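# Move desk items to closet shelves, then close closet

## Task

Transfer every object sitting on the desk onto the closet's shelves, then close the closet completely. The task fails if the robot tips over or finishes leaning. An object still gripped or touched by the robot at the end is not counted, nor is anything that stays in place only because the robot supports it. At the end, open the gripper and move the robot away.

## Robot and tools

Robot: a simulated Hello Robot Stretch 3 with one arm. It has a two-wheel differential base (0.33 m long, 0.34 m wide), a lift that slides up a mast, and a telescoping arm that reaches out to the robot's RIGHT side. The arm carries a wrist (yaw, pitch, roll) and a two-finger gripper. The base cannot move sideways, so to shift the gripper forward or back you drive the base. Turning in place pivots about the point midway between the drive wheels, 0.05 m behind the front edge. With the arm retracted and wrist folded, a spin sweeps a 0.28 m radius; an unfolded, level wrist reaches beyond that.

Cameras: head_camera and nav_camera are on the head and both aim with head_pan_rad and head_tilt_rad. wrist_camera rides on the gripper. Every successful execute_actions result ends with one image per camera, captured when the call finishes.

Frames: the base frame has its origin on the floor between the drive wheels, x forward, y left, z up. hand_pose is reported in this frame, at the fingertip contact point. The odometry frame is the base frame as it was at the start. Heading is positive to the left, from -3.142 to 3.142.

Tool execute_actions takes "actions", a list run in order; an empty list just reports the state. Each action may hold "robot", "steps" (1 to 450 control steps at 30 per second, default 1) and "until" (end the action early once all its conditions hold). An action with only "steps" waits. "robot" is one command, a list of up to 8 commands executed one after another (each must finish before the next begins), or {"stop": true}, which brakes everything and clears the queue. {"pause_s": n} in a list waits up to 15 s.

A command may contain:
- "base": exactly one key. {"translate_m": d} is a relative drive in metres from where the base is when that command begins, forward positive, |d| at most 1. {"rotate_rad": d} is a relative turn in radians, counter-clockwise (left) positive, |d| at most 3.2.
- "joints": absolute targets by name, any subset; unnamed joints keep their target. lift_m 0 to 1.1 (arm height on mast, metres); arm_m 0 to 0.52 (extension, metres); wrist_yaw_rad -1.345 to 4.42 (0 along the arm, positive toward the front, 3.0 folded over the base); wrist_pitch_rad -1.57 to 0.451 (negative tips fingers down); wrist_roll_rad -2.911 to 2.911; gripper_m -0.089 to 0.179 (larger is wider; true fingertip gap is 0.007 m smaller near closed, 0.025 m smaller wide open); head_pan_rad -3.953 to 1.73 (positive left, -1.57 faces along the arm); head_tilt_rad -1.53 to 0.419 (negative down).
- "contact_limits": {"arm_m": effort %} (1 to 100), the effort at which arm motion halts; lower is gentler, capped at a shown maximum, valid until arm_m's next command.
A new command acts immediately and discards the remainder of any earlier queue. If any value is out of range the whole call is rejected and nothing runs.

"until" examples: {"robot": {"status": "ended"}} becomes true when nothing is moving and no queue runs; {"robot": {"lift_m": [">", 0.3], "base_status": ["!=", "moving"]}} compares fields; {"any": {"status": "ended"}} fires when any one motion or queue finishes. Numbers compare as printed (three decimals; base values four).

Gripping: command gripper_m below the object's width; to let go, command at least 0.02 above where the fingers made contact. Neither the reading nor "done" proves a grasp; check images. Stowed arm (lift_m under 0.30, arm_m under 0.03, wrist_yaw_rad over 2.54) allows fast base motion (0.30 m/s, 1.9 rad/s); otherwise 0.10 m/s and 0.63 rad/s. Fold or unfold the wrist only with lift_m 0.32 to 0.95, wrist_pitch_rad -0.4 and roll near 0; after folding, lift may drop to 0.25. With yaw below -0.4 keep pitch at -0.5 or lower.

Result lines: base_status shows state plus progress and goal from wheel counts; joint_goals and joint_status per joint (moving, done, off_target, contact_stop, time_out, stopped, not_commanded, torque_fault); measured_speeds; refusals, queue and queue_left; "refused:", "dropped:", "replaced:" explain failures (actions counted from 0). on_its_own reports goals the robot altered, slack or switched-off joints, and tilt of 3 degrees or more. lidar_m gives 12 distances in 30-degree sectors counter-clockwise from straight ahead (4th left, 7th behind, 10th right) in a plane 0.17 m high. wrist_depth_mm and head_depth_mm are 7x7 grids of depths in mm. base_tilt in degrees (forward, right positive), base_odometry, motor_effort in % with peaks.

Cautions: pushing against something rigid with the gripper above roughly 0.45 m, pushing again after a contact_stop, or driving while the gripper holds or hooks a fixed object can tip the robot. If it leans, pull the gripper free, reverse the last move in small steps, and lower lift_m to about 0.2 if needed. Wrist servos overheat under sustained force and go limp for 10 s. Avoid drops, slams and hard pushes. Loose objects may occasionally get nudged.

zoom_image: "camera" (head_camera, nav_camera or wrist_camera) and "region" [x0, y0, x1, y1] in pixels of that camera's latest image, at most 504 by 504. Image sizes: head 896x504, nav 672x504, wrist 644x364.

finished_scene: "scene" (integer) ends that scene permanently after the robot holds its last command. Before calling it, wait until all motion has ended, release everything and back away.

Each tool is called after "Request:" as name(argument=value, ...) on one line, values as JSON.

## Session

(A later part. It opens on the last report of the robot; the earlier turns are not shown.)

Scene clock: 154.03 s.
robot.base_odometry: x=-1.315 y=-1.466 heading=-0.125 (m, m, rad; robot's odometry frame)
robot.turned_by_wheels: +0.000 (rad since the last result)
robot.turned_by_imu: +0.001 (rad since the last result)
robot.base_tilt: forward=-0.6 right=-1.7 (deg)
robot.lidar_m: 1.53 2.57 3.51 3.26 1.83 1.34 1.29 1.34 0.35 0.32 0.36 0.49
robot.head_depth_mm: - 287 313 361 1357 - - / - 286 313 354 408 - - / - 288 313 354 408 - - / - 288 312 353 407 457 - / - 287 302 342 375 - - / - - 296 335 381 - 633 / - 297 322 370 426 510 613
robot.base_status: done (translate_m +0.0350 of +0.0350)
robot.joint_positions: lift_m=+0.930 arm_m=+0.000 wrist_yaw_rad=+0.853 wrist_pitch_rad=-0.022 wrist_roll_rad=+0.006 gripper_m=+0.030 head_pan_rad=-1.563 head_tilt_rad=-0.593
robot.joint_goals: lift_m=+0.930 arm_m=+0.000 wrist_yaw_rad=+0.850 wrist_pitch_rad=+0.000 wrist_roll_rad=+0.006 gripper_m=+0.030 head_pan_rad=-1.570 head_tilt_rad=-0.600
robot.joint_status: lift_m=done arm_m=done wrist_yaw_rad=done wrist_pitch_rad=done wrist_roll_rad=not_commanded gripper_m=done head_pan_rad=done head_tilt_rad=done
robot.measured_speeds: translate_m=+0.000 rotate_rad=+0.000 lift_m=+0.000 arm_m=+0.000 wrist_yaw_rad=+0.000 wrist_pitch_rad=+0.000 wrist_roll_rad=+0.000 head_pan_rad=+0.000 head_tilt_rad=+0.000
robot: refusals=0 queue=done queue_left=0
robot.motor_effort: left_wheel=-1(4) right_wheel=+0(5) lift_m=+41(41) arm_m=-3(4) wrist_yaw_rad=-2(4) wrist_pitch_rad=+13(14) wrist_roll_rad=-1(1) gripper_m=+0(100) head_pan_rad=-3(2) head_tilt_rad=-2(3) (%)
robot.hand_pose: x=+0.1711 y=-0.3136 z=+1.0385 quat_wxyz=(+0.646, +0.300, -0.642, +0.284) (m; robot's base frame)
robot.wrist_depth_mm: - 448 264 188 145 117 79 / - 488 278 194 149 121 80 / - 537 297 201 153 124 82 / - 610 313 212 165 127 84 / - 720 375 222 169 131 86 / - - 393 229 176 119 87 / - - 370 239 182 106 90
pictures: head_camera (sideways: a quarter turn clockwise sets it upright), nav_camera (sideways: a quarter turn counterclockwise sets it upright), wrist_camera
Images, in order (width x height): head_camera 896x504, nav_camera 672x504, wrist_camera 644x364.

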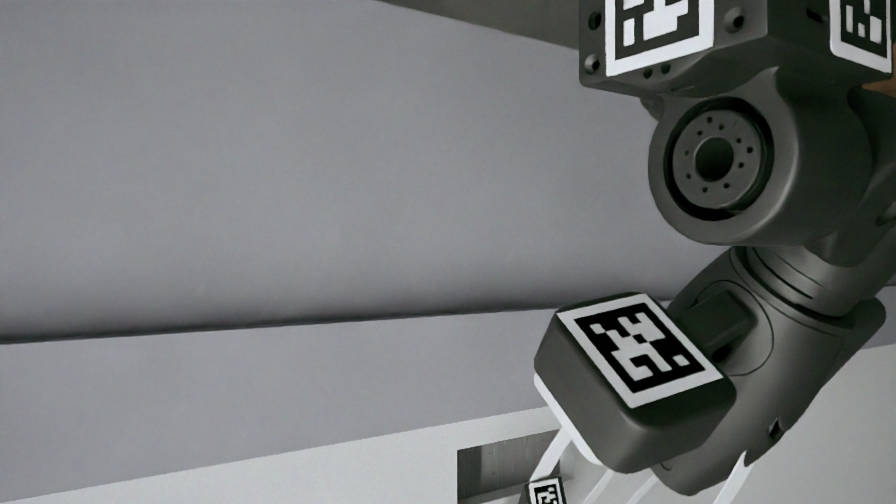

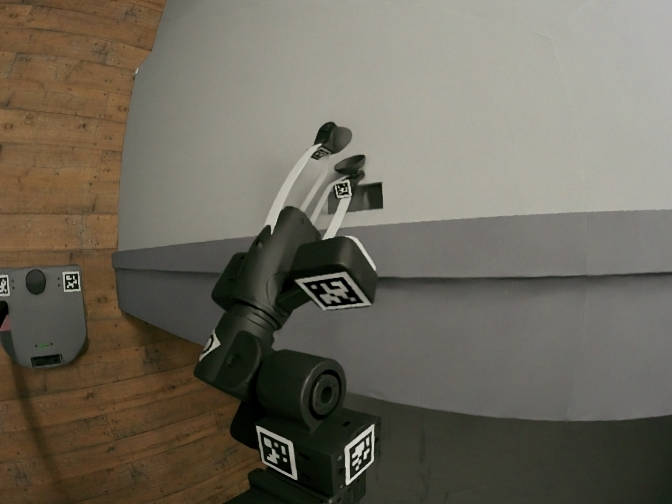

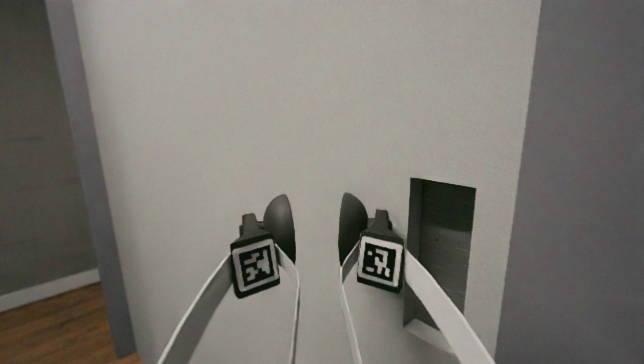

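Request:
execute_actions(actions=[{"robot":[{"base":{"translate_m":-0.045}},{"joints":{"arm_m":0.04},"contact_limits":{"arm_m":8}}],"steps":200,"until":{"robot":{"status":"ended"}}}])

Scene clock: 159.20 s.
robot.base_odometry: x=-1.359 y=-1.461 heading=-0.124 (m, m, rad; robot's odometry frame)
robot.turned_by_wheels: +0.000 (rad since the last result)
robot.turned_by_imu: +0.001 (rad since the last result)
robot.base_tilt: forward=-0.5 right=-1.8 (deg)
robot.lidar_m: 1.54 2.61 3.56 3.27 1.78 1.30 1.25 1.29 1.11 0.33 0.33 0.50
robot.head_depth_mm: 903 989 1108 1254 - - 1213 / - 287 319 377 - - 1224 / - 287 313 354 393 - - / - 286 313 354 404 - 628 / - 286 312 354 407 - 602 / - 288 307 345 - - 575 / - - 297 336 400 527 619
robot.base_status: done (translate_m -0.0450 of -0.0450)
robot.joint_positions: lift_m=+0.930 arm_m=+0.029 wrist_yaw_rad=+0.908 wrist_pitch_rad=-0.022 wrist_roll_rad=+0.006 gripper_m=+0.030 head_pan_rad=-1.563 head_tilt_rad=-0.593
robot.joint_goals: lift_m=+0.930 arm_m=+0.030 wrist_yaw_rad=+0.850 wrist_pitch_rad=+0.000 wrist_roll_rad=+0.006 gripper_m=+0.030 head_pan_rad=-1.570 head_tilt_rad=-0.600
robot.joint_status: lift_m=done arm_m=contact_stop wrist_yaw_rad=done wrist_pitch_rad=done wrist_roll_rad=not_commanded gripper_m=done head_pan_rad=done head_tilt_rad=done
robot.measured_speeds: translate_m=+0.000 rotate_rad=+0.001 lift_m=+0.000 arm_m=-0.005 wrist_yaw_rad=+0.030 wrist_pitch_rad=+0.000 wrist_roll_rad=+0.000 head_pan_rad=+0.000 head_tilt_rad=+0.000
robot: refusals=0 queue=dropped queue_left=0
robot.on_its_own: arm_m is slack since a contact_stop, until your next command for it (your +0.040 is given up)
robot.motor_effort: left_wheel=+5(7) right_wheel=-12(12) lift_m=+41(41) arm_m=+4(7) wrist_yaw_rad=-37(37) wrist_pitch_rad=+13(13) wrist_roll_rad=+0(0) gripper_m=+16(16) head_pan_rad=-1(2) head_tilt_rad=-4(3) (%)
robot.contact_limits: arm_m 8 (drawing in: default 15, maximum 25; extending or still: default 22, maximum 35)
robot.hand_pose: x=+0.1800 y=-0.3318 z=+1.0385 quat_wxyz=(+0.637, +0.318, -0.634, +0.302) (m; robot's base frame)
robot.wrist_depth_mm: - 498 253 170 94 76 66 / - 556 265 176 97 77 69 / - 645 284 183 100 79 71 / - - 305 189 103 81 73 / - - 385 215 106 83 76 / - - 399 220 105 86 79 / - - 359 213 120 88 82
pictures: head_camera (sideways: a quarter turn clockwise sets it upright), nav_camera (sideways: a quarter turn counterclockwise sets it upright), wrist_camera
Images, in order (width x height): head_camera 896x504, nav_camera 672x504, wrist_camera 644x364.

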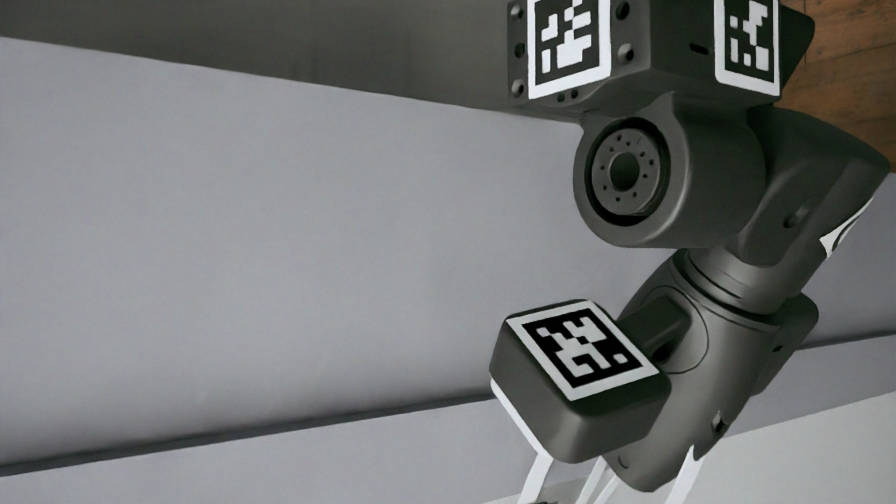

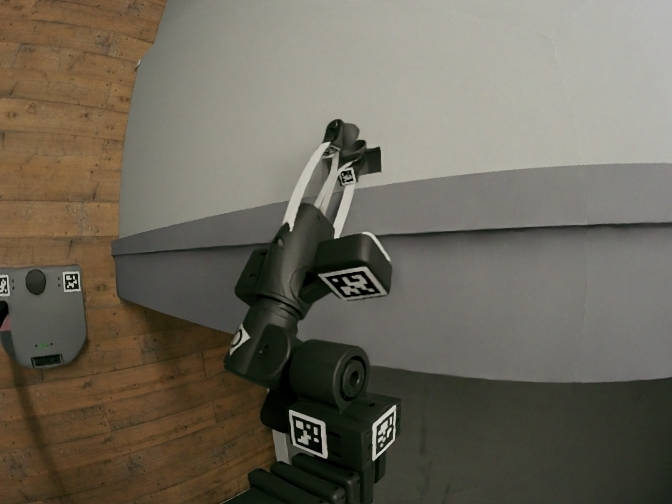

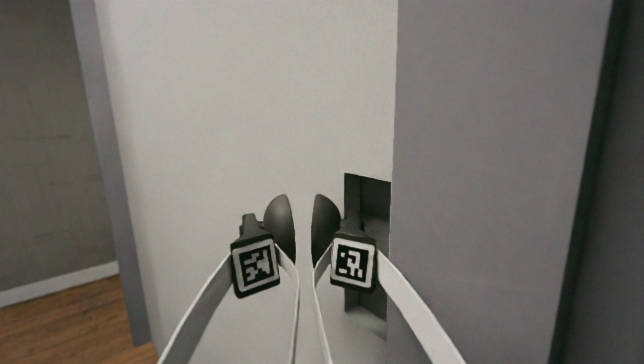

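Request:
execute_actions(actions=[{"robot":[{"joints":{"arm_m":0.0}},{"base":{"translate_m":0.08}},{"joints":{"wrist_yaw_rad":1.57,"gripper_m":0.0}},{"base":{"translate_m":0.7}},{"joints":{"wrist_yaw_rad":2.9,"wrist_pitch_rad":-0.4}},{"base":{"rotate_rad":-1.555}},{"joints":{"wrist_yaw_rad":1.57,"arm_m":0.3,"head_pan_rad":-0.8,"head_tilt_rad":-0.4}},{"joints":{"wrist_pitch_rad":0}}],"steps":450,"until":{"robot":{"status":"ended"}}},{"steps":200,"until":{"robot":{"status":"ended"}}}])

Scene clock: 199.80 s.
robot.base_odometry: x=-0.585 y=-1.558 heading=-1.680 (m, m, rad; robot's odometry frame)
robot.turned_by_wheels: -1.555 (rad since the last result)
robot.turned_by_imu: -1.549 (rad since the last result)
robot.base_tilt: forward=-0.6 right=-1.7 (deg)
robot.lidar_m: 0.35 0.37 0.58 1.74 1.81 2.53 3.26 2.80 2.10 2.03 0.49 0.36
robot.head_depth_mm: 555 603 655 723 872 1010 1314 / 489 535 590 657 740 837 955 / 439 474 517 567 629 707 806 / 397 425 460 499 547 604 675 / 362 386 415 446 482 528 579 / 333 353 377 403 432 468 509 / 308 326 346 367 393 421 453
robot.base_status: done (rotate_rad -1.5549 of -1.5550)
robot.joint_positions: lift_m=+0.930 arm_m=+0.300 wrist_yaw_rad=+1.571 wrist_pitch_rad=-0.022 wrist_roll_rad=+0.006 gripper_m=+0.000 head_pan_rad=-0.807 head_tilt_rad=-0.408
robot.joint_goals: lift_m=+0.930 arm_m=+0.300 wrist_yaw_rad=+1.570 wrist_pitch_rad=+0.000 wrist_roll_rad=+0.006 gripper_m=+0.000 head_pan_rad=-0.800 head_tilt_rad=-0.400
robot.joint_status: lift_m=done arm_m=done wrist_yaw_rad=done wrist_pitch_rad=done wrist_roll_rad=not_commanded gripper_m=done head_pan_rad=done head_tilt_rad=done
robot.measured_speeds: translate_m=+0.000 rotate_rad=+0.000 lift_m=+0.000 arm_m=+0.000 wrist_yaw_rad=+0.000 wrist_pitch_rad=+0.000 wrist_roll_rad=+0.000 head_pan_rad=+0.000 head_tilt_rad=+0.000
robot: refusals=0 queue=done queue_left=0
robot.motor_effort: left_wheel=+3(7) right_wheel=-4(16) lift_m=+41(41) arm_m=+3(2) wrist_yaw_rad=-2(35) wrist_pitch_rad=+13(14) wrist_roll_rad=+0(1) gripper_m=-3(97) head_pan_rad=+3(27) head_tilt_rad=+3(17) (%)
robot.hand_pose: x=+0.2343 y=-0.4445 z=+1.0384 quat_wxyz=(+0.504, +0.507, -0.495, +0.493) (m; robot's base frame)
robot.wrist_depth_mm: 240 242 241 242 242 241 227 / 249 249 250 250 253 253 235 / 258 260 259 259 263 263 236 / 272 271 271 269 271 275 244 / 281 282 281 - 283 287 252 / 292 294 296 296 294 295 267 / 309 306 311 309 307 305 279
pictures: head_camera (sideways: a quarter turn clockwise sets it upright), nav_camera (sideways: a quarter turn counterclockwise sets it upright), wrist_camera
Images, in order (width x height): head_camera 896x504, nav_camera 672x504, wrist_camera 644x364.

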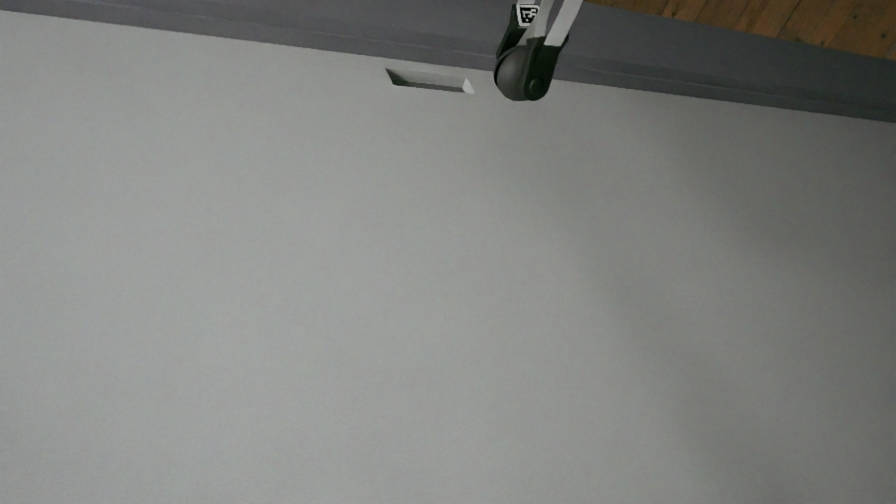

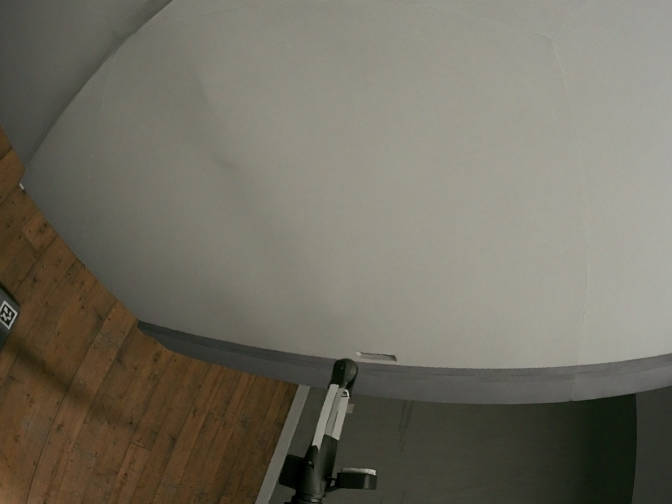

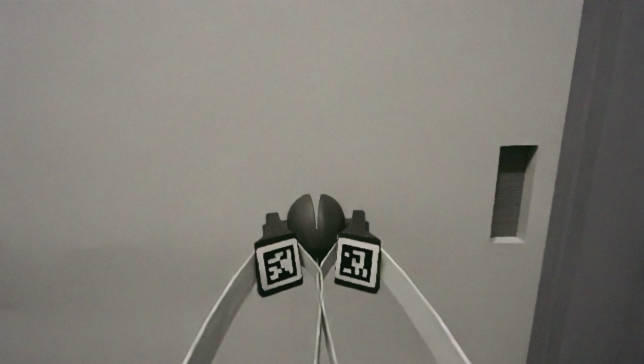

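Request:
execute_actions(actions=[{"robot":[{"joints":{"arm_m":0.455,"gripper_m":0.04}},{"base":{"translate_m":0.07}}],"steps":200,"until":{"robot":{"status":"ended"}}}])

Scene clock: 206.00 s.
robot.base_odometry: x=-0.593 y=-1.627 heading=-1.680 (m, m, rad; robot's odometry frame)
robot.turned_by_wheels: +0.000 (rad since the last result)
robot.turned_by_imu: +0.001 (rad since the last result)
robot.base_tilt: forward=-0.6 right=-1.7 (deg)
robot.lidar_m: 0.28 0.29 0.48 1.74 1.82 2.52 3.76 2.80 2.10 2.03 0.39 0.29
robot.head_depth_mm: 432 478 536 608 703 797 926 / 381 417 459 511 577 664 780 / 341 369 402 442 490 550 629 / 309 332 358 389 427 471 526 / 287 301 322 347 377 411 452 / - 284 293 314 337 365 397 / - - - 288 305 328 354
robot.base_status: done (translate_m +0.0700 of +0.0700)
robot.joint_positions: lift_m=+0.930 arm_m=+0.455 wrist_yaw_rad=+1.571 wrist_pitch_rad=-0.022 wrist_roll_rad=+0.006 gripper_m=+0.040 head_pan_rad=-0.807 head_tilt_rad=-0.408
robot.joint_goals: lift_m=+0.930 arm_m=+0.455 wrist_yaw_rad=+1.570 wrist_pitch_rad=+0.000 wrist_roll_rad=+0.006 gripper_m=+0.040 head_pan_rad=-0.800 head_tilt_rad=-0.400
robot.joint_status: lift_m=done arm_m=done wrist_yaw_rad=done wrist_pitch_rad=done wrist_roll_rad=not_commanded gripper_m=done head_pan_rad=done head_tilt_rad=done
robot.measured_speeds: translate_m=+0.000 rotate_rad=+0.000 lift_m=+0.000 arm_m=+0.000 wrist_yaw_rad=+0.000 wrist_pitch_rad=+0.000 wrist_roll_rad=+0.000 head_pan_rad=+0.000 head_tilt_rad=+0.000
robot: refusals=0 queue=done queue_left=0
robot.motor_effort: left_wheel=+2(6) right_wheel=-4(6) lift_m=+41(41) arm_m=+4(4) wrist_yaw_rad=-1(2) wrist_pitch_rad=+13(13) wrist_roll_rad=+0(0) gripper_m=+1(100) head_pan_rad=+3(3) head_tilt_rad=+3(3) (%)
robot.hand_pose: x=+0.2343 y=-0.5996 z=+1.0385 quat_wxyz=(+0.504, +0.507, -0.495, +0.493) (m; robot's base frame)
robot.wrist_depth_mm: 176 176 175 177 169 148 161 / 181 182 184 182 171 154 167 / 188 189 190 188 174 159 173 / 196 196 196 200 180 167 181 / 204 204 204 206 175 175 188 / 213 213 215 215 197 184 197 / 222 222 222 226 200 204 206
pictures: head_camera (sideways: a quarter turn clockwise sets it upright), nav_camera (sideways: a quarter turn counterclockwise sets it upright), wrist_camera
Images, in order (width x height): head_camera 896x504, nav_camera 672x504, wrist_camera 644x364.

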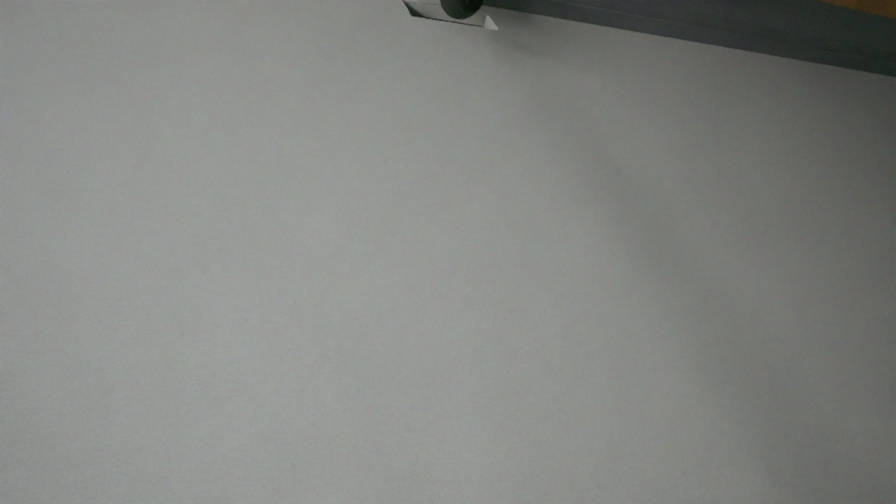

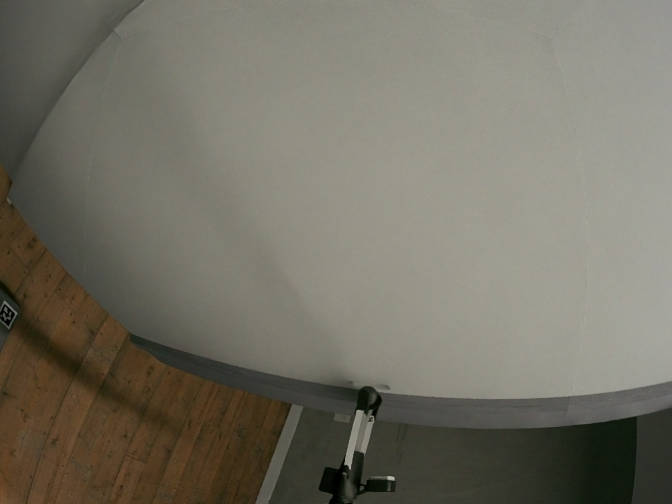

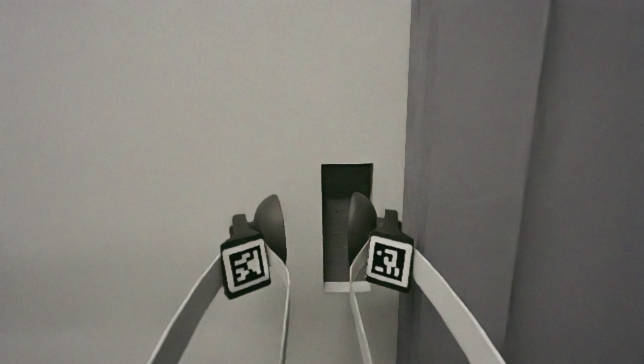

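Request:
execute_actions(actions=[{"robot":[{"joints":{"arm_m":0.478,"wrist_yaw_rad":1.7}},{"base":{"translate_m":0.04}}],"steps":200,"until":{"robot":{"status":"ended"}}}])

Scene clock: 211.07 s.
robot.base_odometry: x=-0.597 y=-1.667 heading=-1.681 (m, m, rad; robot's odometry frame)
robot.turned_by_wheels: -0.002 (rad since the last result)
robot.turned_by_imu: -0.013 (rad since the last result)
robot.base_tilt: forward=-0.6 right=-1.7 (deg)
robot.lidar_m: 0.25 0.26 0.41 0.87 1.81 2.49 3.37 2.84 2.11 0.87 0.35 0.26
robot.head_depth_mm: 380 420 471 536 622 739 852 / 333 365 402 448 506 580 685 / 297 322 350 384 428 480 547 / - 290 310 337 369 407 456 / - - 288 300 325 355 390 / - - - - 294 314 342 / - - - - - 288 304
robot.base_status: done (translate_m +0.0399 of +0.0400)
robot.joint_positions: lift_m=+0.930 arm_m=+0.478 wrist_yaw_rad=+1.717 wrist_pitch_rad=-0.024 wrist_roll_rad=+0.006 gripper_m=+0.040 head_pan_rad=-0.807 head_tilt_rad=-0.408
robot.joint_goals: lift_m=+0.930 arm_m=+0.478 wrist_yaw_rad=+1.700 wrist_pitch_rad=+0.000 wrist_roll_rad=+0.006 gripper_m=+0.040 head_pan_rad=-0.800 head_tilt_rad=-0.400
robot.joint_status: lift_m=done arm_m=done wrist_yaw_rad=done wrist_pitch_rad=done wrist_roll_rad=not_commanded gripper_m=done head_pan_rad=done head_tilt_rad=done
robot.measured_speeds: translate_m=+0.000 rotate_rad=+0.000 lift_m=+0.000 arm_m=+0.000 wrist_yaw_rad=+0.000 wrist_pitch_rad=+0.000 wrist_roll_rad=+0.000 head_pan_rad=+0.000 head_tilt_rad=+0.000
robot: refusals=0 queue=done queue_left=0
robot.on_its_own: left_wheel is at rest, and its effort (-21) is outside its rest range (-18 to +18); right_wheel is at rest, and its effort (+42) is outside its rest range (-18 to +18)
robot.motor_effort: left_wheel=-21(26) right_wheel=+42(45) lift_m=+41(41) arm_m=+4(8) wrist_yaw_rad=-12(9) wrist_pitch_rad=+14(14) wrist_roll_rad=+0(0) gripper_m=-3(2) head_pan_rad=+2(3) head_tilt_rad=+2(2) (%)
robot.hand_pose: x=+0.2315 y=-0.5854 z=+1.0381 quat_wxyz=(+0.467, +0.542, -0.457, +0.528) (m; robot's base frame)
robot.wrist_depth_mm: 171 165 160 154 149 117 113 / 177 172 166 159 155 121 117 / 185 179 172 166 160 125 122 / 194 188 179 173 166 130 127 / 203 195 188 182 169 135 134 / 212 205 197 191 183 141 146 / 224 216 207 197 189 146 153
pictures: head_camera (sideways: a quarter turn clockwise sets it upright), nav_camera (sideways: a quarter turn counterclockwise sets it upright), wrist_camera
Images, in order (width x height): head_camera 896x504, nav_camera 672x504, wrist_camera 644x364.

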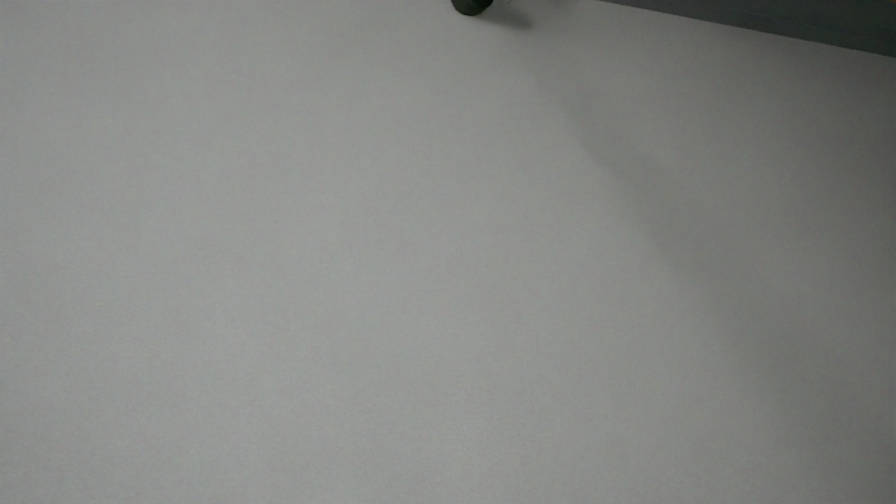

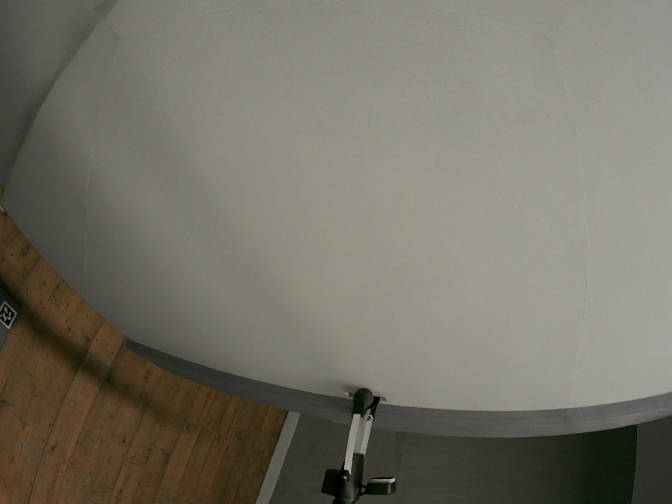

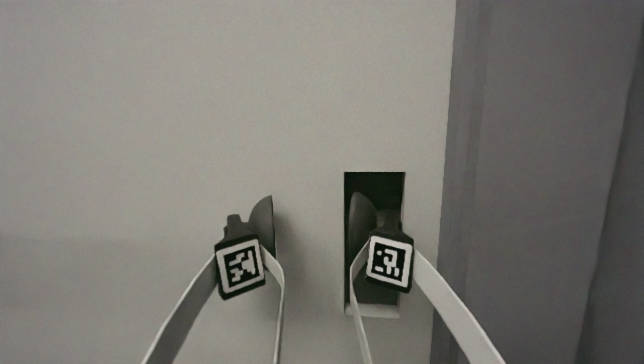

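In. Ease pressure slightly and pull.

Request:
execute_actions(actions=[{"robot":{"base":{"translate_m":-0.008}},"steps":40,"until":{"robot":{"status":"ended"}}},{"robot":{"joints":{"arm_m":0.35},"contact_limits":{"arm_m":25}},"steps":150,"until":{"robot":{"status":"ended"}}}])

Scene clock: 216.70 s.
robot.base_odometry: x=-0.597 y=-1.659 heading=-1.680 (m, m, rad; robot's odometry frame)
robot.turned_by_wheels: +0.002 (rad since the last result)
robot.turned_by_imu: +0.003 (rad since the last result)
robot.base_tilt: forward=-0.5 right=-1.7 (deg)
robot.lidar_m: 0.25 0.26 0.43 0.90 1.81 2.49 3.36 2.83 2.10 2.03 0.35 0.26
robot.head_depth_mm: 388 429 481 659 744 803 887 / 341 372 411 459 517 593 700 / 303 329 359 395 437 490 562 / 284 294 318 346 379 417 467 / - - 289 308 333 364 400 / - - - 286 298 322 351 / - - - - - 292 311
robot.base_status: done (translate_m -0.0080 of -0.0080)
robot.joint_positions: lift_m=+0.930 arm_m=+0.350 wrist_yaw_rad=+1.700 wrist_pitch_rad=-0.022 wrist_roll_rad=+0.006 gripper_m=+0.040 head_pan_rad=-0.807 head_tilt_rad=-0.408
robot.joint_goals: lift_m=+0.930 arm_m=+0.350 wrist_yaw_rad=+1.700 wrist_pitch_rad=+0.000 wrist_roll_rad=+0.006 gripper_m=+0.040 head_pan_rad=-0.800 head_tilt_rad=-0.400
robot.joint_status: lift_m=done arm_m=done wrist_yaw_rad=done wrist_pitch_rad=done wrist_roll_rad=not_commanded gripper_m=done head_pan_rad=done head_tilt_rad=done
robot.measured_speeds: translate_m=+0.000 rotate_rad=+0.000 lift_m=+0.000 arm_m=+0.000 wrist_yaw_rad=+0.000 wrist_pitch_rad=+0.000 wrist_roll_rad=+0.000 head_pan_rad=+0.000 head_tilt_rad=+0.000
robot: refusals=0 queue=done queue_left=0
robot.motor_effort: left_wheel=+0(26) right_wheel=-1(43) lift_m=+41(41) arm_m=-3(5) wrist_yaw_rad=-1(41) wrist_pitch_rad=+13(14) wrist_roll_rad=+0(0) gripper_m=+0(13) head_pan_rad=+3(4) head_tilt_rad=+3(2) (%)
robot.contact_limits: arm_m 25 (drawing in: default 15, maximum 25; extending or still: default 22, maximum 35)
robot.hand_pose: x=+0.2322 y=-0.4625 z=+1.0385 quat_wxyz=(+0.472, +0.538, -0.462, +0.524) (m; robot's base frame)
robot.wrist_depth_mm: 172 167 163 157 155 556 219 / 178 175 169 164 162 464 218 / 186 182 174 169 167 550 218 / 196 190 183 180 857 561 217 / 205 197 193 192 648 546 218 / 214 208 200 197 516 507 218 / 225 218 208 201 794 498 215
pictures: head_camera (sideways: a quarter turn clockwise sets it upright), nav_camera (sideways: a quarter turn counterclockwise sets it upright), wrist_camera
Images, in order (width x height): head_camera 896x504, nav_camera 672x504, wrist_camera 644x364.

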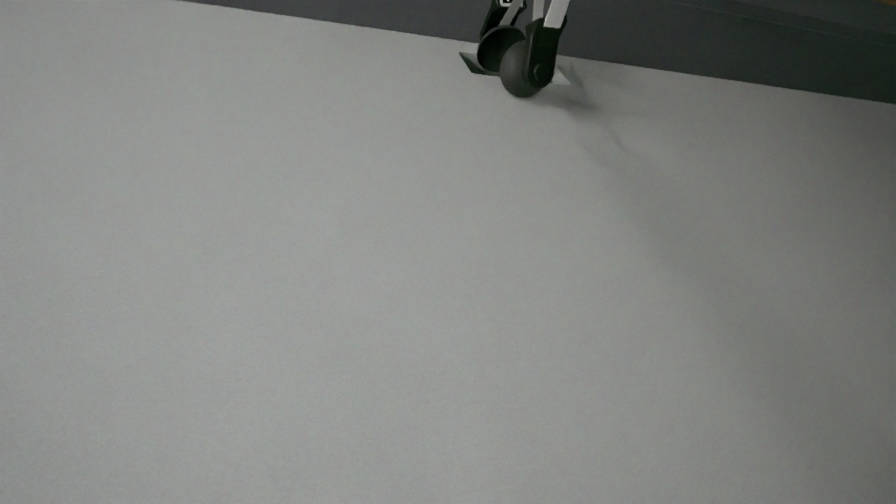

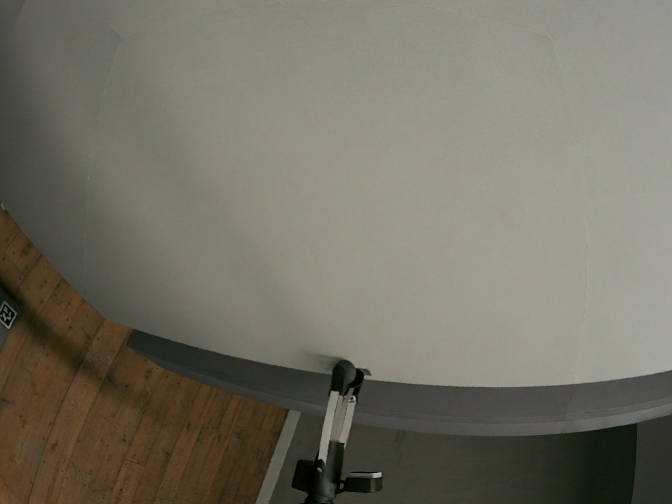

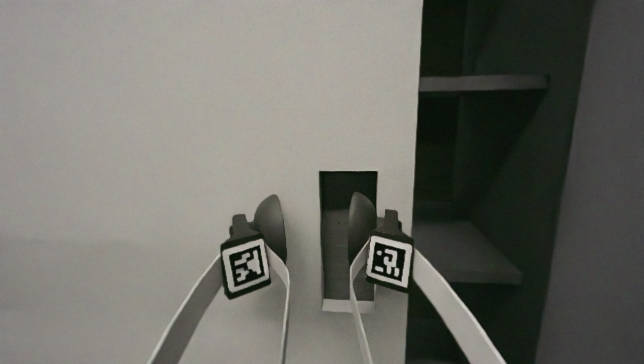

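Request:
execute_actions(actions=[{"robot":{"joints":{"arm_m":0.0},"contact_limits":{"arm_m":25}},"steps":200,"until":{"robot":{"status":"ended"}}}])

Scene clock: 222.13 s.
robot.base_odometry: x=-0.597 y=-1.659 heading=-1.680 (m, m, rad; robot's odometry frame)
robot.turned_by_wheels: +0.000 (rad since the last result)
robot.turned_by_imu: +0.001 (rad since the last result)
robot.base_tilt: forward=-0.5 right=-1.7 (deg)
robot.lidar_m: 0.25 0.26 0.36 0.90 1.81 2.49 3.37 2.84 2.10 2.03 0.69 0.26
robot.head_depth_mm: 669 627 657 697 742 805 882 / 720 766 818 877 943 1007 973 / 778 833 889 956 1042 1135 1251 / 844 911 960 1029 1156 1138 1361 / 922 1007 1044 1091 1256 1104 1317 / 980 1041 873 1089 762 327 355 / 940 - - - - 291 320
robot.base_status: done (translate_m -0.0080 of -0.0080)
robot.joint_positions: lift_m=+0.930 arm_m=+0.000 wrist_yaw_rad=+1.698 wrist_pitch_rad=-0.022 wrist_roll_rad=+0.006 gripper_m=+0.040 head_pan_rad=-0.807 head_tilt_rad=-0.408
robot.joint_goals: lift_m=+0.930 arm_m=+0.000 wrist_yaw_rad=+1.700 wrist_pitch_rad=+0.000 wrist_roll_rad=+0.006 gripper_m=+0.040 head_pan_rad=-0.800 head_tilt_rad=-0.400
robot.joint_status: lift_m=done arm_m=done wrist_yaw_rad=done wrist_pitch_rad=done wrist_roll_rad=not_commanded gripper_m=done head_pan_rad=done head_tilt_rad=done
robot.measured_speeds: translate_m=+0.000 rotate_rad=+0.000 lift_m=+0.000 arm_m=+0.000 wrist_yaw_rad=+0.000 wrist_pitch_rad=+0.000 wrist_roll_rad=+0.000 head_pan_rad=+0.000 head_tilt_rad=+0.000
robot: refusals=0 queue=done queue_left=0
robot.motor_effort: left_wheel=+0(11) right_wheel=-1(15) lift_m=+41(41) arm_m=-2(10) wrist_yaw_rad=+1(44) wrist_pitch_rad=+13(13) wrist_roll_rad=-1(0) gripper_m=+0(17) head_pan_rad=+3(3) head_tilt_rad=+2(3) (%)
robot.contact_limits: arm_m 25 (drawing in: default 15, maximum 25; extending or still: default 22, maximum 35)
robot.hand_pose: x=+0.2322 y=-0.1130 z=+1.0385 quat_wxyz=(+0.472, +0.537, -0.462, +0.524) (m; robot's base frame)
robot.wrist_depth_mm: 174 169 164 160 156 766 735 / 182 176 171 165 162 759 700 / 189 185 178 173 168 813 780 / 199 192 185 180 186 840 758 / 206 200 195 186 373 637 635 / 220 210 204 198 204 922 523 / 226 222 212 202 200 862 762
pictures: head_camera (sideways: a quarter turn clockwise sets it upright), nav_camera (sideways: a quarter turn counterclockwise sets it upright), wrist_camera
Images, in order (width x height): head_camera 896x504, nav_camera 672x504, wrist_camera 644x364.

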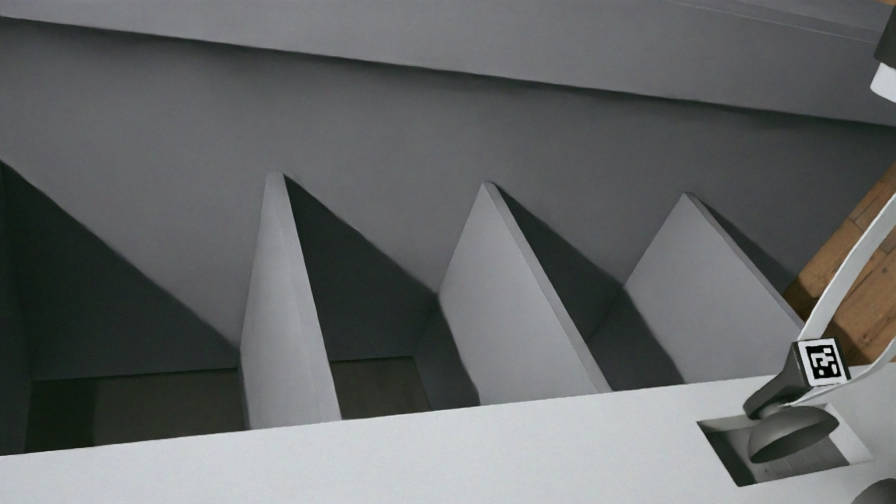

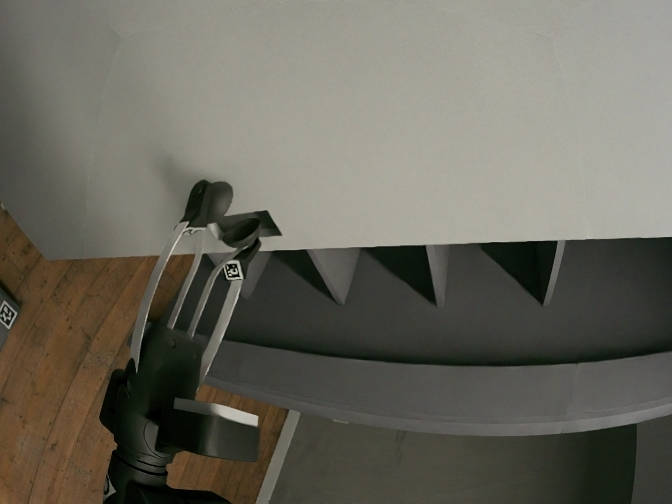

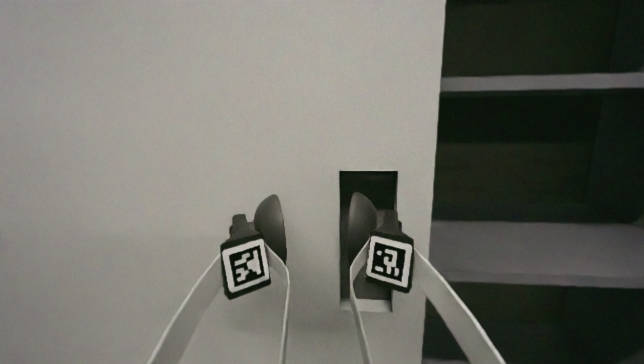

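Request:
execute_actions(actions=[{"robot":[{"base":{"translate_m":-0.12}},{"joints":{"wrist_pitch_rad":-0.4,"wrist_yaw_rad":3.0,"head_pan_rad":0,"head_tilt_rad":-0.3}},{"joints":{"lift_m":0.27}},{"base":{"rotate_rad":3.11}},{"base":{"translate_m":1.0}},{"base":{"translate_m":1.0}},{"base":{"translate_m":0.26}},{"base":{"rotate_rad":1.555}}],"steps":450,"until":{"robot":{"status":"ended"}}},{"steps":300,"until":{"robot":{"status":"ended"}}}])

Scene clock: 259.27 s.
robot.base_odometry: x=-0.275 y=+0.634 heading=+1.430 (m, m, rad; robot's odometry frame)
robot.turned_by_wheels: +3.110 (rad since the last result)
robot.turned_by_imu: +3.132 (rad since the last result)
robot.base_tilt: forward=-1.0 right=-1.1 (deg)
robot.lidar_m: 1.48 1.08 1.90 2.05 2.14 2.63 2.57 2.44 1.76 1.70 1.75 1.54
robot.head_depth_mm: 1263 1332 1430 1519 1612 1723 1506 / 1270 1329 1411 1523 1611 1706 1503 / 1263 1331 1415 1487 1597 1706 1515 / 1260 1342 1405 1498 1603 1703 1500 / 1254 1323 1397 1496 1600 1705 1504 / 1251 1321 1396 1483 1602 1700 1519 / 1242 1312 1401 1073 1535 1207 1287
robot.base_status: moving (translate_m +0.1954 of +0.2600)
robot.joint_positions: lift_m=+0.270 arm_m=+0.000 wrist_yaw_rad=+2.999 wrist_pitch_rad=-0.414 wrist_roll_rad=+0.006 gripper_m=+0.040 head_pan_rad=-0.007 head_tilt_rad=-0.308
robot.joint_goals: lift_m=+0.270 arm_m=+0.000 wrist_yaw_rad=+3.000 wrist_pitch_rad=-0.400 wrist_roll_rad=+0.006 gripper_m=+0.040 head_pan_rad=+0.000 head_tilt_rad=-0.300
robot.joint_status: lift_m=done arm_m=done wrist_yaw_rad=done wrist_pitch_rad=done wrist_roll_rad=not_commanded gripper_m=done head_pan_rad=done head_tilt_rad=done
robot.measured_speeds: translate_m=+0.202 rotate_rad=+0.001 lift_m=+0.000 arm_m=+0.000 wrist_yaw_rad=+0.000 wrist_pitch_rad=+0.000 wrist_roll_rad=+0.000 head_pan_rad=+0.000 head_tilt_rad=+0.000
robot: refusals=0 queue=running queue_left=1
robot.motor_effort: left_wheel=-2(10) right_wheel=+2(11) lift_m=+18(42) arm_m=-2(2) wrist_yaw_rad=+0(1) wrist_pitch_rad=+9(13) wrist_roll_rad=+0(0) gripper_m=+0(1) head_pan_rad=+2(29) head_tilt_rad=+2(9) (%)
robot.contact_limits: arm_m 25 (drawing in: default 15, maximum 25; extending or still: default 22, maximum 35)
robot.hand_pose: x=+0.0108 y=+0.0772 z=+0.2840 quat_wxyz=(+0.195, +0.702, +0.095, +0.678) (m; robot's base frame)
robot.wrist_depth_mm: - - - - - - - / - - - - - - - / 876 906 866 872 894 874 895 / 671 687 661 686 679 664 653 / 560 553 - 561 553 555 562 / 457 485 - - 454 475 466 / - - - - 413 399 398
pictures: head_camera (sideways: a quarter turn clockwise sets it upright), nav_camera (sideways: a quarter turn counterclockwise sets it upright), wrist_camera
Images, in order (width x height): head_camera 896x504, nav_camera 672x504, wrist_camera 644x364.

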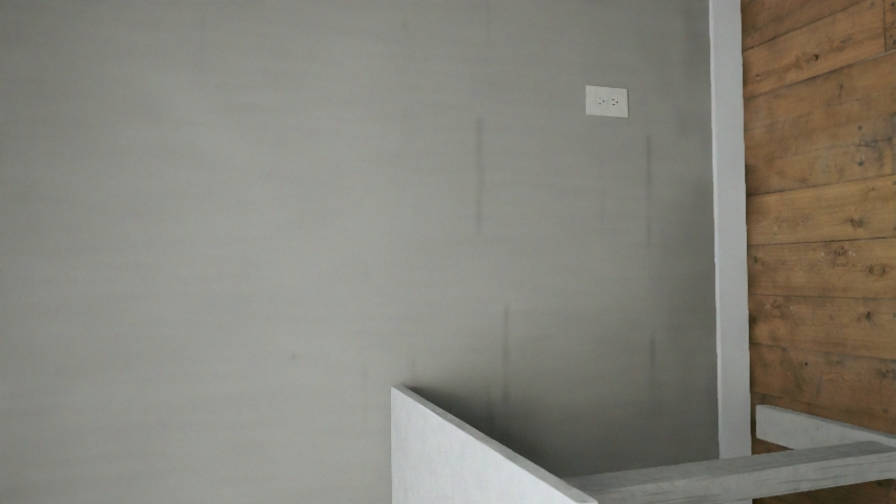

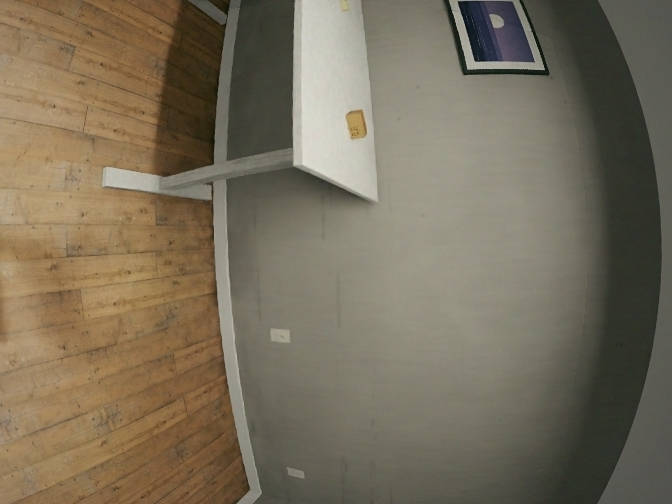

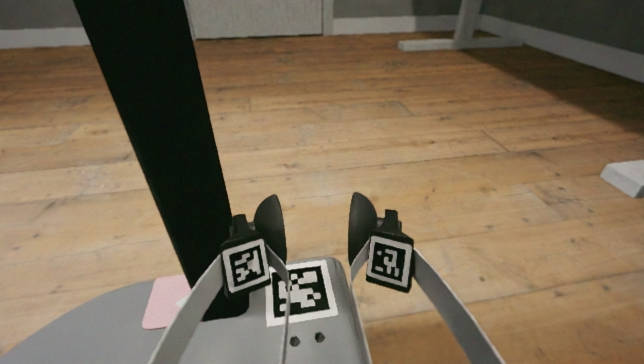

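Request:
execute_actions(actions=[{"steps":200,"until":{"robot":{"status":"ended"}}},{"robot":[{"base":{"translate_m":0.45},"joints":{"lift_m":0.85,"head_pan_rad":-1.57,"head_tilt_rad":-0.6}},{"joints":{"wrist_yaw_rad":0,"wrist_pitch_rad":-0.3,"gripper_m":0.12}}],"steps":400,"until":{"robot":{"status":"ended"}}}])

Scene clock: 271.50 s.
robot.base_odometry: x=-0.711 y=+0.768 heading=+2.985 (m, m, rad; robot's odometry frame)
robot.turned_by_wheels: +1.555 (rad since the last result)
robot.turned_by_imu: +1.560 (rad since the last result)
robot.base_tilt: forward=-0.5 right=-1.8 (deg)
robot.lidar_m: 1.60 1.65 2.25 2.63 2.73 2.24 2.15 2.04 1.47 0.95 1.44 1.49
robot.head_depth_mm: 1201 1317 1460 1679 1755 1454 - / 1192 1321 792 1665 1739 1449 - / 1192 1229 795 1634 1745 1502 - / 1186 1226 795 1186 1647 1442 - / 1187 1222 793 1646 1772 1446 1241 / 1183 1223 794 1626 1752 1436 1240 / 1176 1230 792 1634 1739 1450 1242
robot.base_status: done (translate_m +0.4500 of +0.4500)
robot.joint_positions: lift_m=+0.849 arm_m=+0.000 wrist_yaw_rad=+0.003 wrist_pitch_rad=-0.320 wrist_roll_rad=+0.006 gripper_m=+0.120 head_pan_rad=-1.563 head_tilt_rad=-0.593
robot.joint_goals: lift_m=+0.850 arm_m=+0.000 wrist_yaw_rad=+0.000 wrist_pitch_rad=-0.300 wrist_roll_rad=+0.006 gripper_m=+0.120 head_pan_rad=-1.570 head_tilt_rad=-0.600
robot.joint_status: lift_m=done arm_m=done wrist_yaw_rad=done wrist_pitch_rad=done wrist_roll_rad=not_commanded gripper_m=done head_pan_rad=done head_tilt_rad=done
robot.measured_speeds: translate_m=+0.000 rotate_rad=+0.000 lift_m=+0.000 arm_m=+0.000 wrist_yaw_rad=+0.000 wrist_pitch_rad=+0.000 wrist_roll_rad=+0.000 head_pan_rad=+0.000 head_tilt_rad=+0.000
robot: refusals=0 queue=done queue_left=0
robot.motor_effort: left_wheel=-3(11) right_wheel=+2(10) lift_m=+43(46) arm_m=-2(2) wrist_yaw_rad=-2(5) wrist_pitch_rad=+12(13) wrist_roll_rad=+0(0) gripper_m=+1(100) head_pan_rad=-2(27) head_tilt_rad=-3(16) (%)
robot.contact_limits: arm_m 25 (drawing in: default 15, maximum 25; extending or still: default 22, maximum 35)
robot.hand_pose: x=-0.0209 y=-0.3810 z=+0.8847 quat_wxyz=(+0.696, +0.114, -0.700, -0.112) (m; robot's base frame)
robot.wrist_depth_mm: 633 603 586 570 - - - / - - - 671 - - - / - - - - - - - / - - - - - - - / - - - - - - - / - - - - - - - / - - - - - - -
pictures: head_camera (sideways: a quarter turn clockwise sets it upright), nav_camera (sideways: a quarter turn counterclockwise sets it upright), wrist_camera
Images, in order (width x height): head_camera 896x504, nav_camera 672x504, wrist_camera 644x364.

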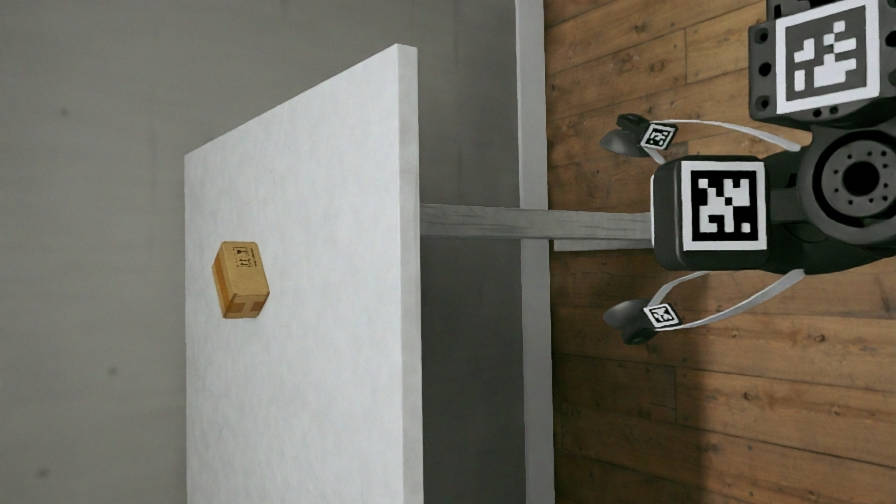

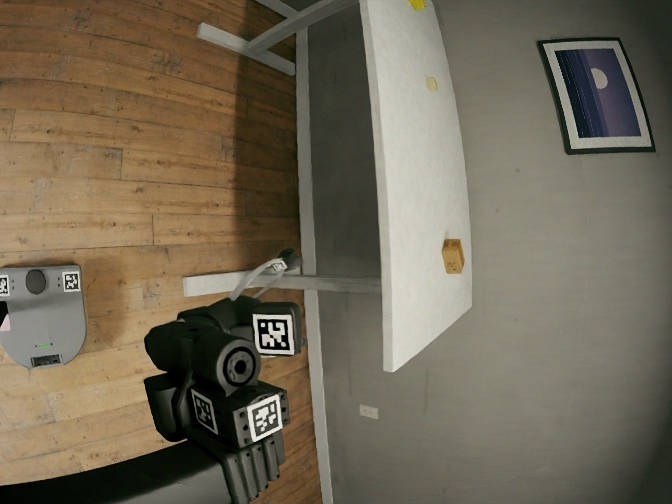

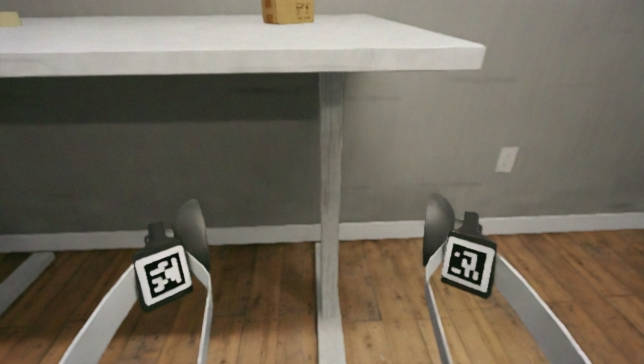

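Request:
execute_actions(actions=[{"robot":[{"joints":{"lift_m":1.0},"base":{"rotate_rad":-0.5}},{"base":{"translate_m":0.5}},{"base":{"rotate_rad":0.5}},{"base":{"translate_m":-0.38}}],"steps":450,"until":{"robot":{"status":"ended"}}}])

Scene clock: 294.67 s.
robot.base_odometry: x=-0.731 y=+1.014 heading=+2.985 (m, m, rad; robot's odometry frame)
robot.turned_by_wheels: +0.000 (rad since the last result)
robot.turned_by_imu: +0.003 (rad since the last result)
robot.base_tilt: forward=-0.5 right=-1.8 (deg)
robot.lidar_m: 1.54 1.60 2.18 2.87 2.97 2.30 2.20 1.69 1.21 0.71 1.20 1.30
robot.head_depth_mm: 985 1085 1150 - - - - / 981 1070 791 632 - - - / 974 1063 755 - - - - / 976 1060 720 - - 1413 1240 / 973 1056 795 608 480 1453 1233 / 973 1053 792 586 479 1434 1235 / 967 1053 793 586 479 1446 1239
robot.base_status: done (translate_m -0.3800 of -0.3800)
robot.joint_positions: lift_m=+0.999 arm_m=+0.000 wrist_yaw_rad=+0.002 wrist_pitch_rad=-0.319 wrist_roll_rad=+0.006 gripper_m=+0.120 head_pan_rad=-1.563 head_tilt_rad=-0.593
robot.joint_goals: lift_m=+1.000 arm_m=+0.000 wrist_yaw_rad=+0.000 wrist_pitch_rad=-0.300 wrist_roll_rad=+0.006 gripper_m=+0.120 head_pan_rad=-1.570 head_tilt_rad=-0.600
robot.joint_status: lift_m=done arm_m=done wrist_yaw_rad=done wrist_pitch_rad=done wrist_roll_rad=not_commanded gripper_m=done head_pan_rad=done head_tilt_rad=done
robot.measured_speeds: translate_m=+0.000 rotate_rad=+0.000 lift_m=+0.000 arm_m=+0.000 wrist_yaw_rad=+0.000 wrist_pitch_rad=+0.000 wrist_roll_rad=+0.000 head_pan_rad=+0.000 head_tilt_rad=+0.000
robot: refusals=0 queue=done queue_left=0
robot.motor_effort: left_wheel=-2(8) right_wheel=+2(6) lift_m=+43(48) arm_m=-2(2) wrist_yaw_rad=-1(2) wrist_pitch_rad=+11(12) wrist_roll_rad=-1(0) gripper_m=+1(1) head_pan_rad=-2(2) head_tilt_rad=-2(4) (%)
robot.contact_limits: arm_m 25 (drawing in: default 15, maximum 25; extending or still: default 22, maximum 35)
robot.hand_pose: x=-0.0211 y=-0.3811 z=+1.0349 quat_wxyz=(+0.696, +0.113, -0.700, -0.112) (m; robot's base frame)
robot.wrist_depth_mm: 765 777 797 801 805 812 823 / 800 814 839 858 866 870 908 / 538 543 533 481 524 987 - / 387 380 382 380 380 404 - / 299 303 299 294 295 294 - / 243 245 244 245 242 242 242 / 208 205 207 207 206 205 207
pictures: head_camera (sideways: a quarter turn clockwise sets it upright), nav_camera (sideways: a quarter turn counterclockwise sets it upright), wrist_camera
Images, in order (width x height): head_camera 896x504, nav_camera 672x504, wrist_camera 644x364.

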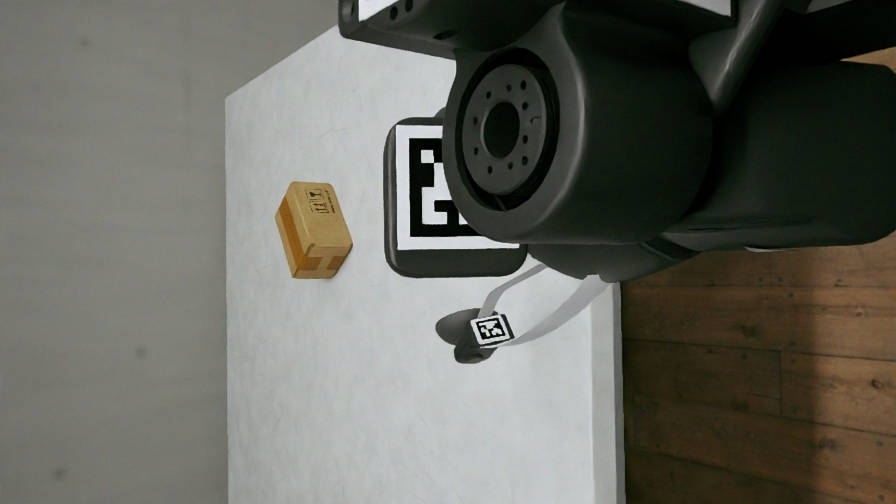

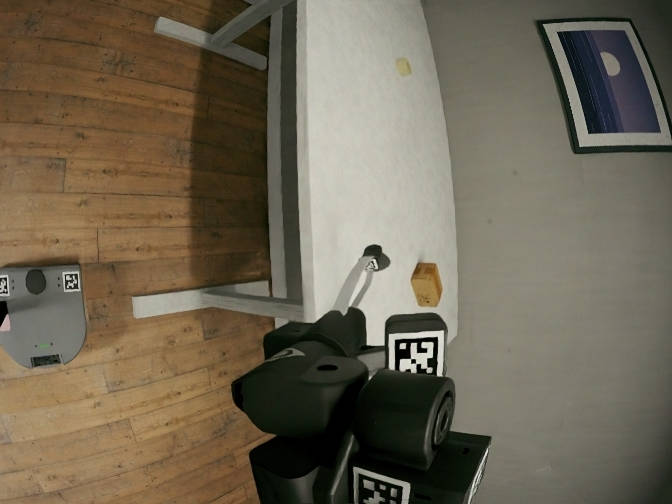

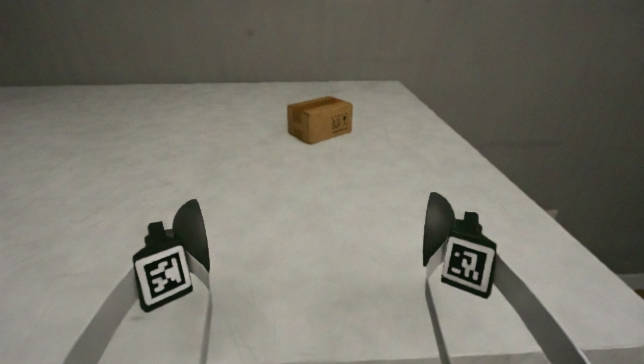

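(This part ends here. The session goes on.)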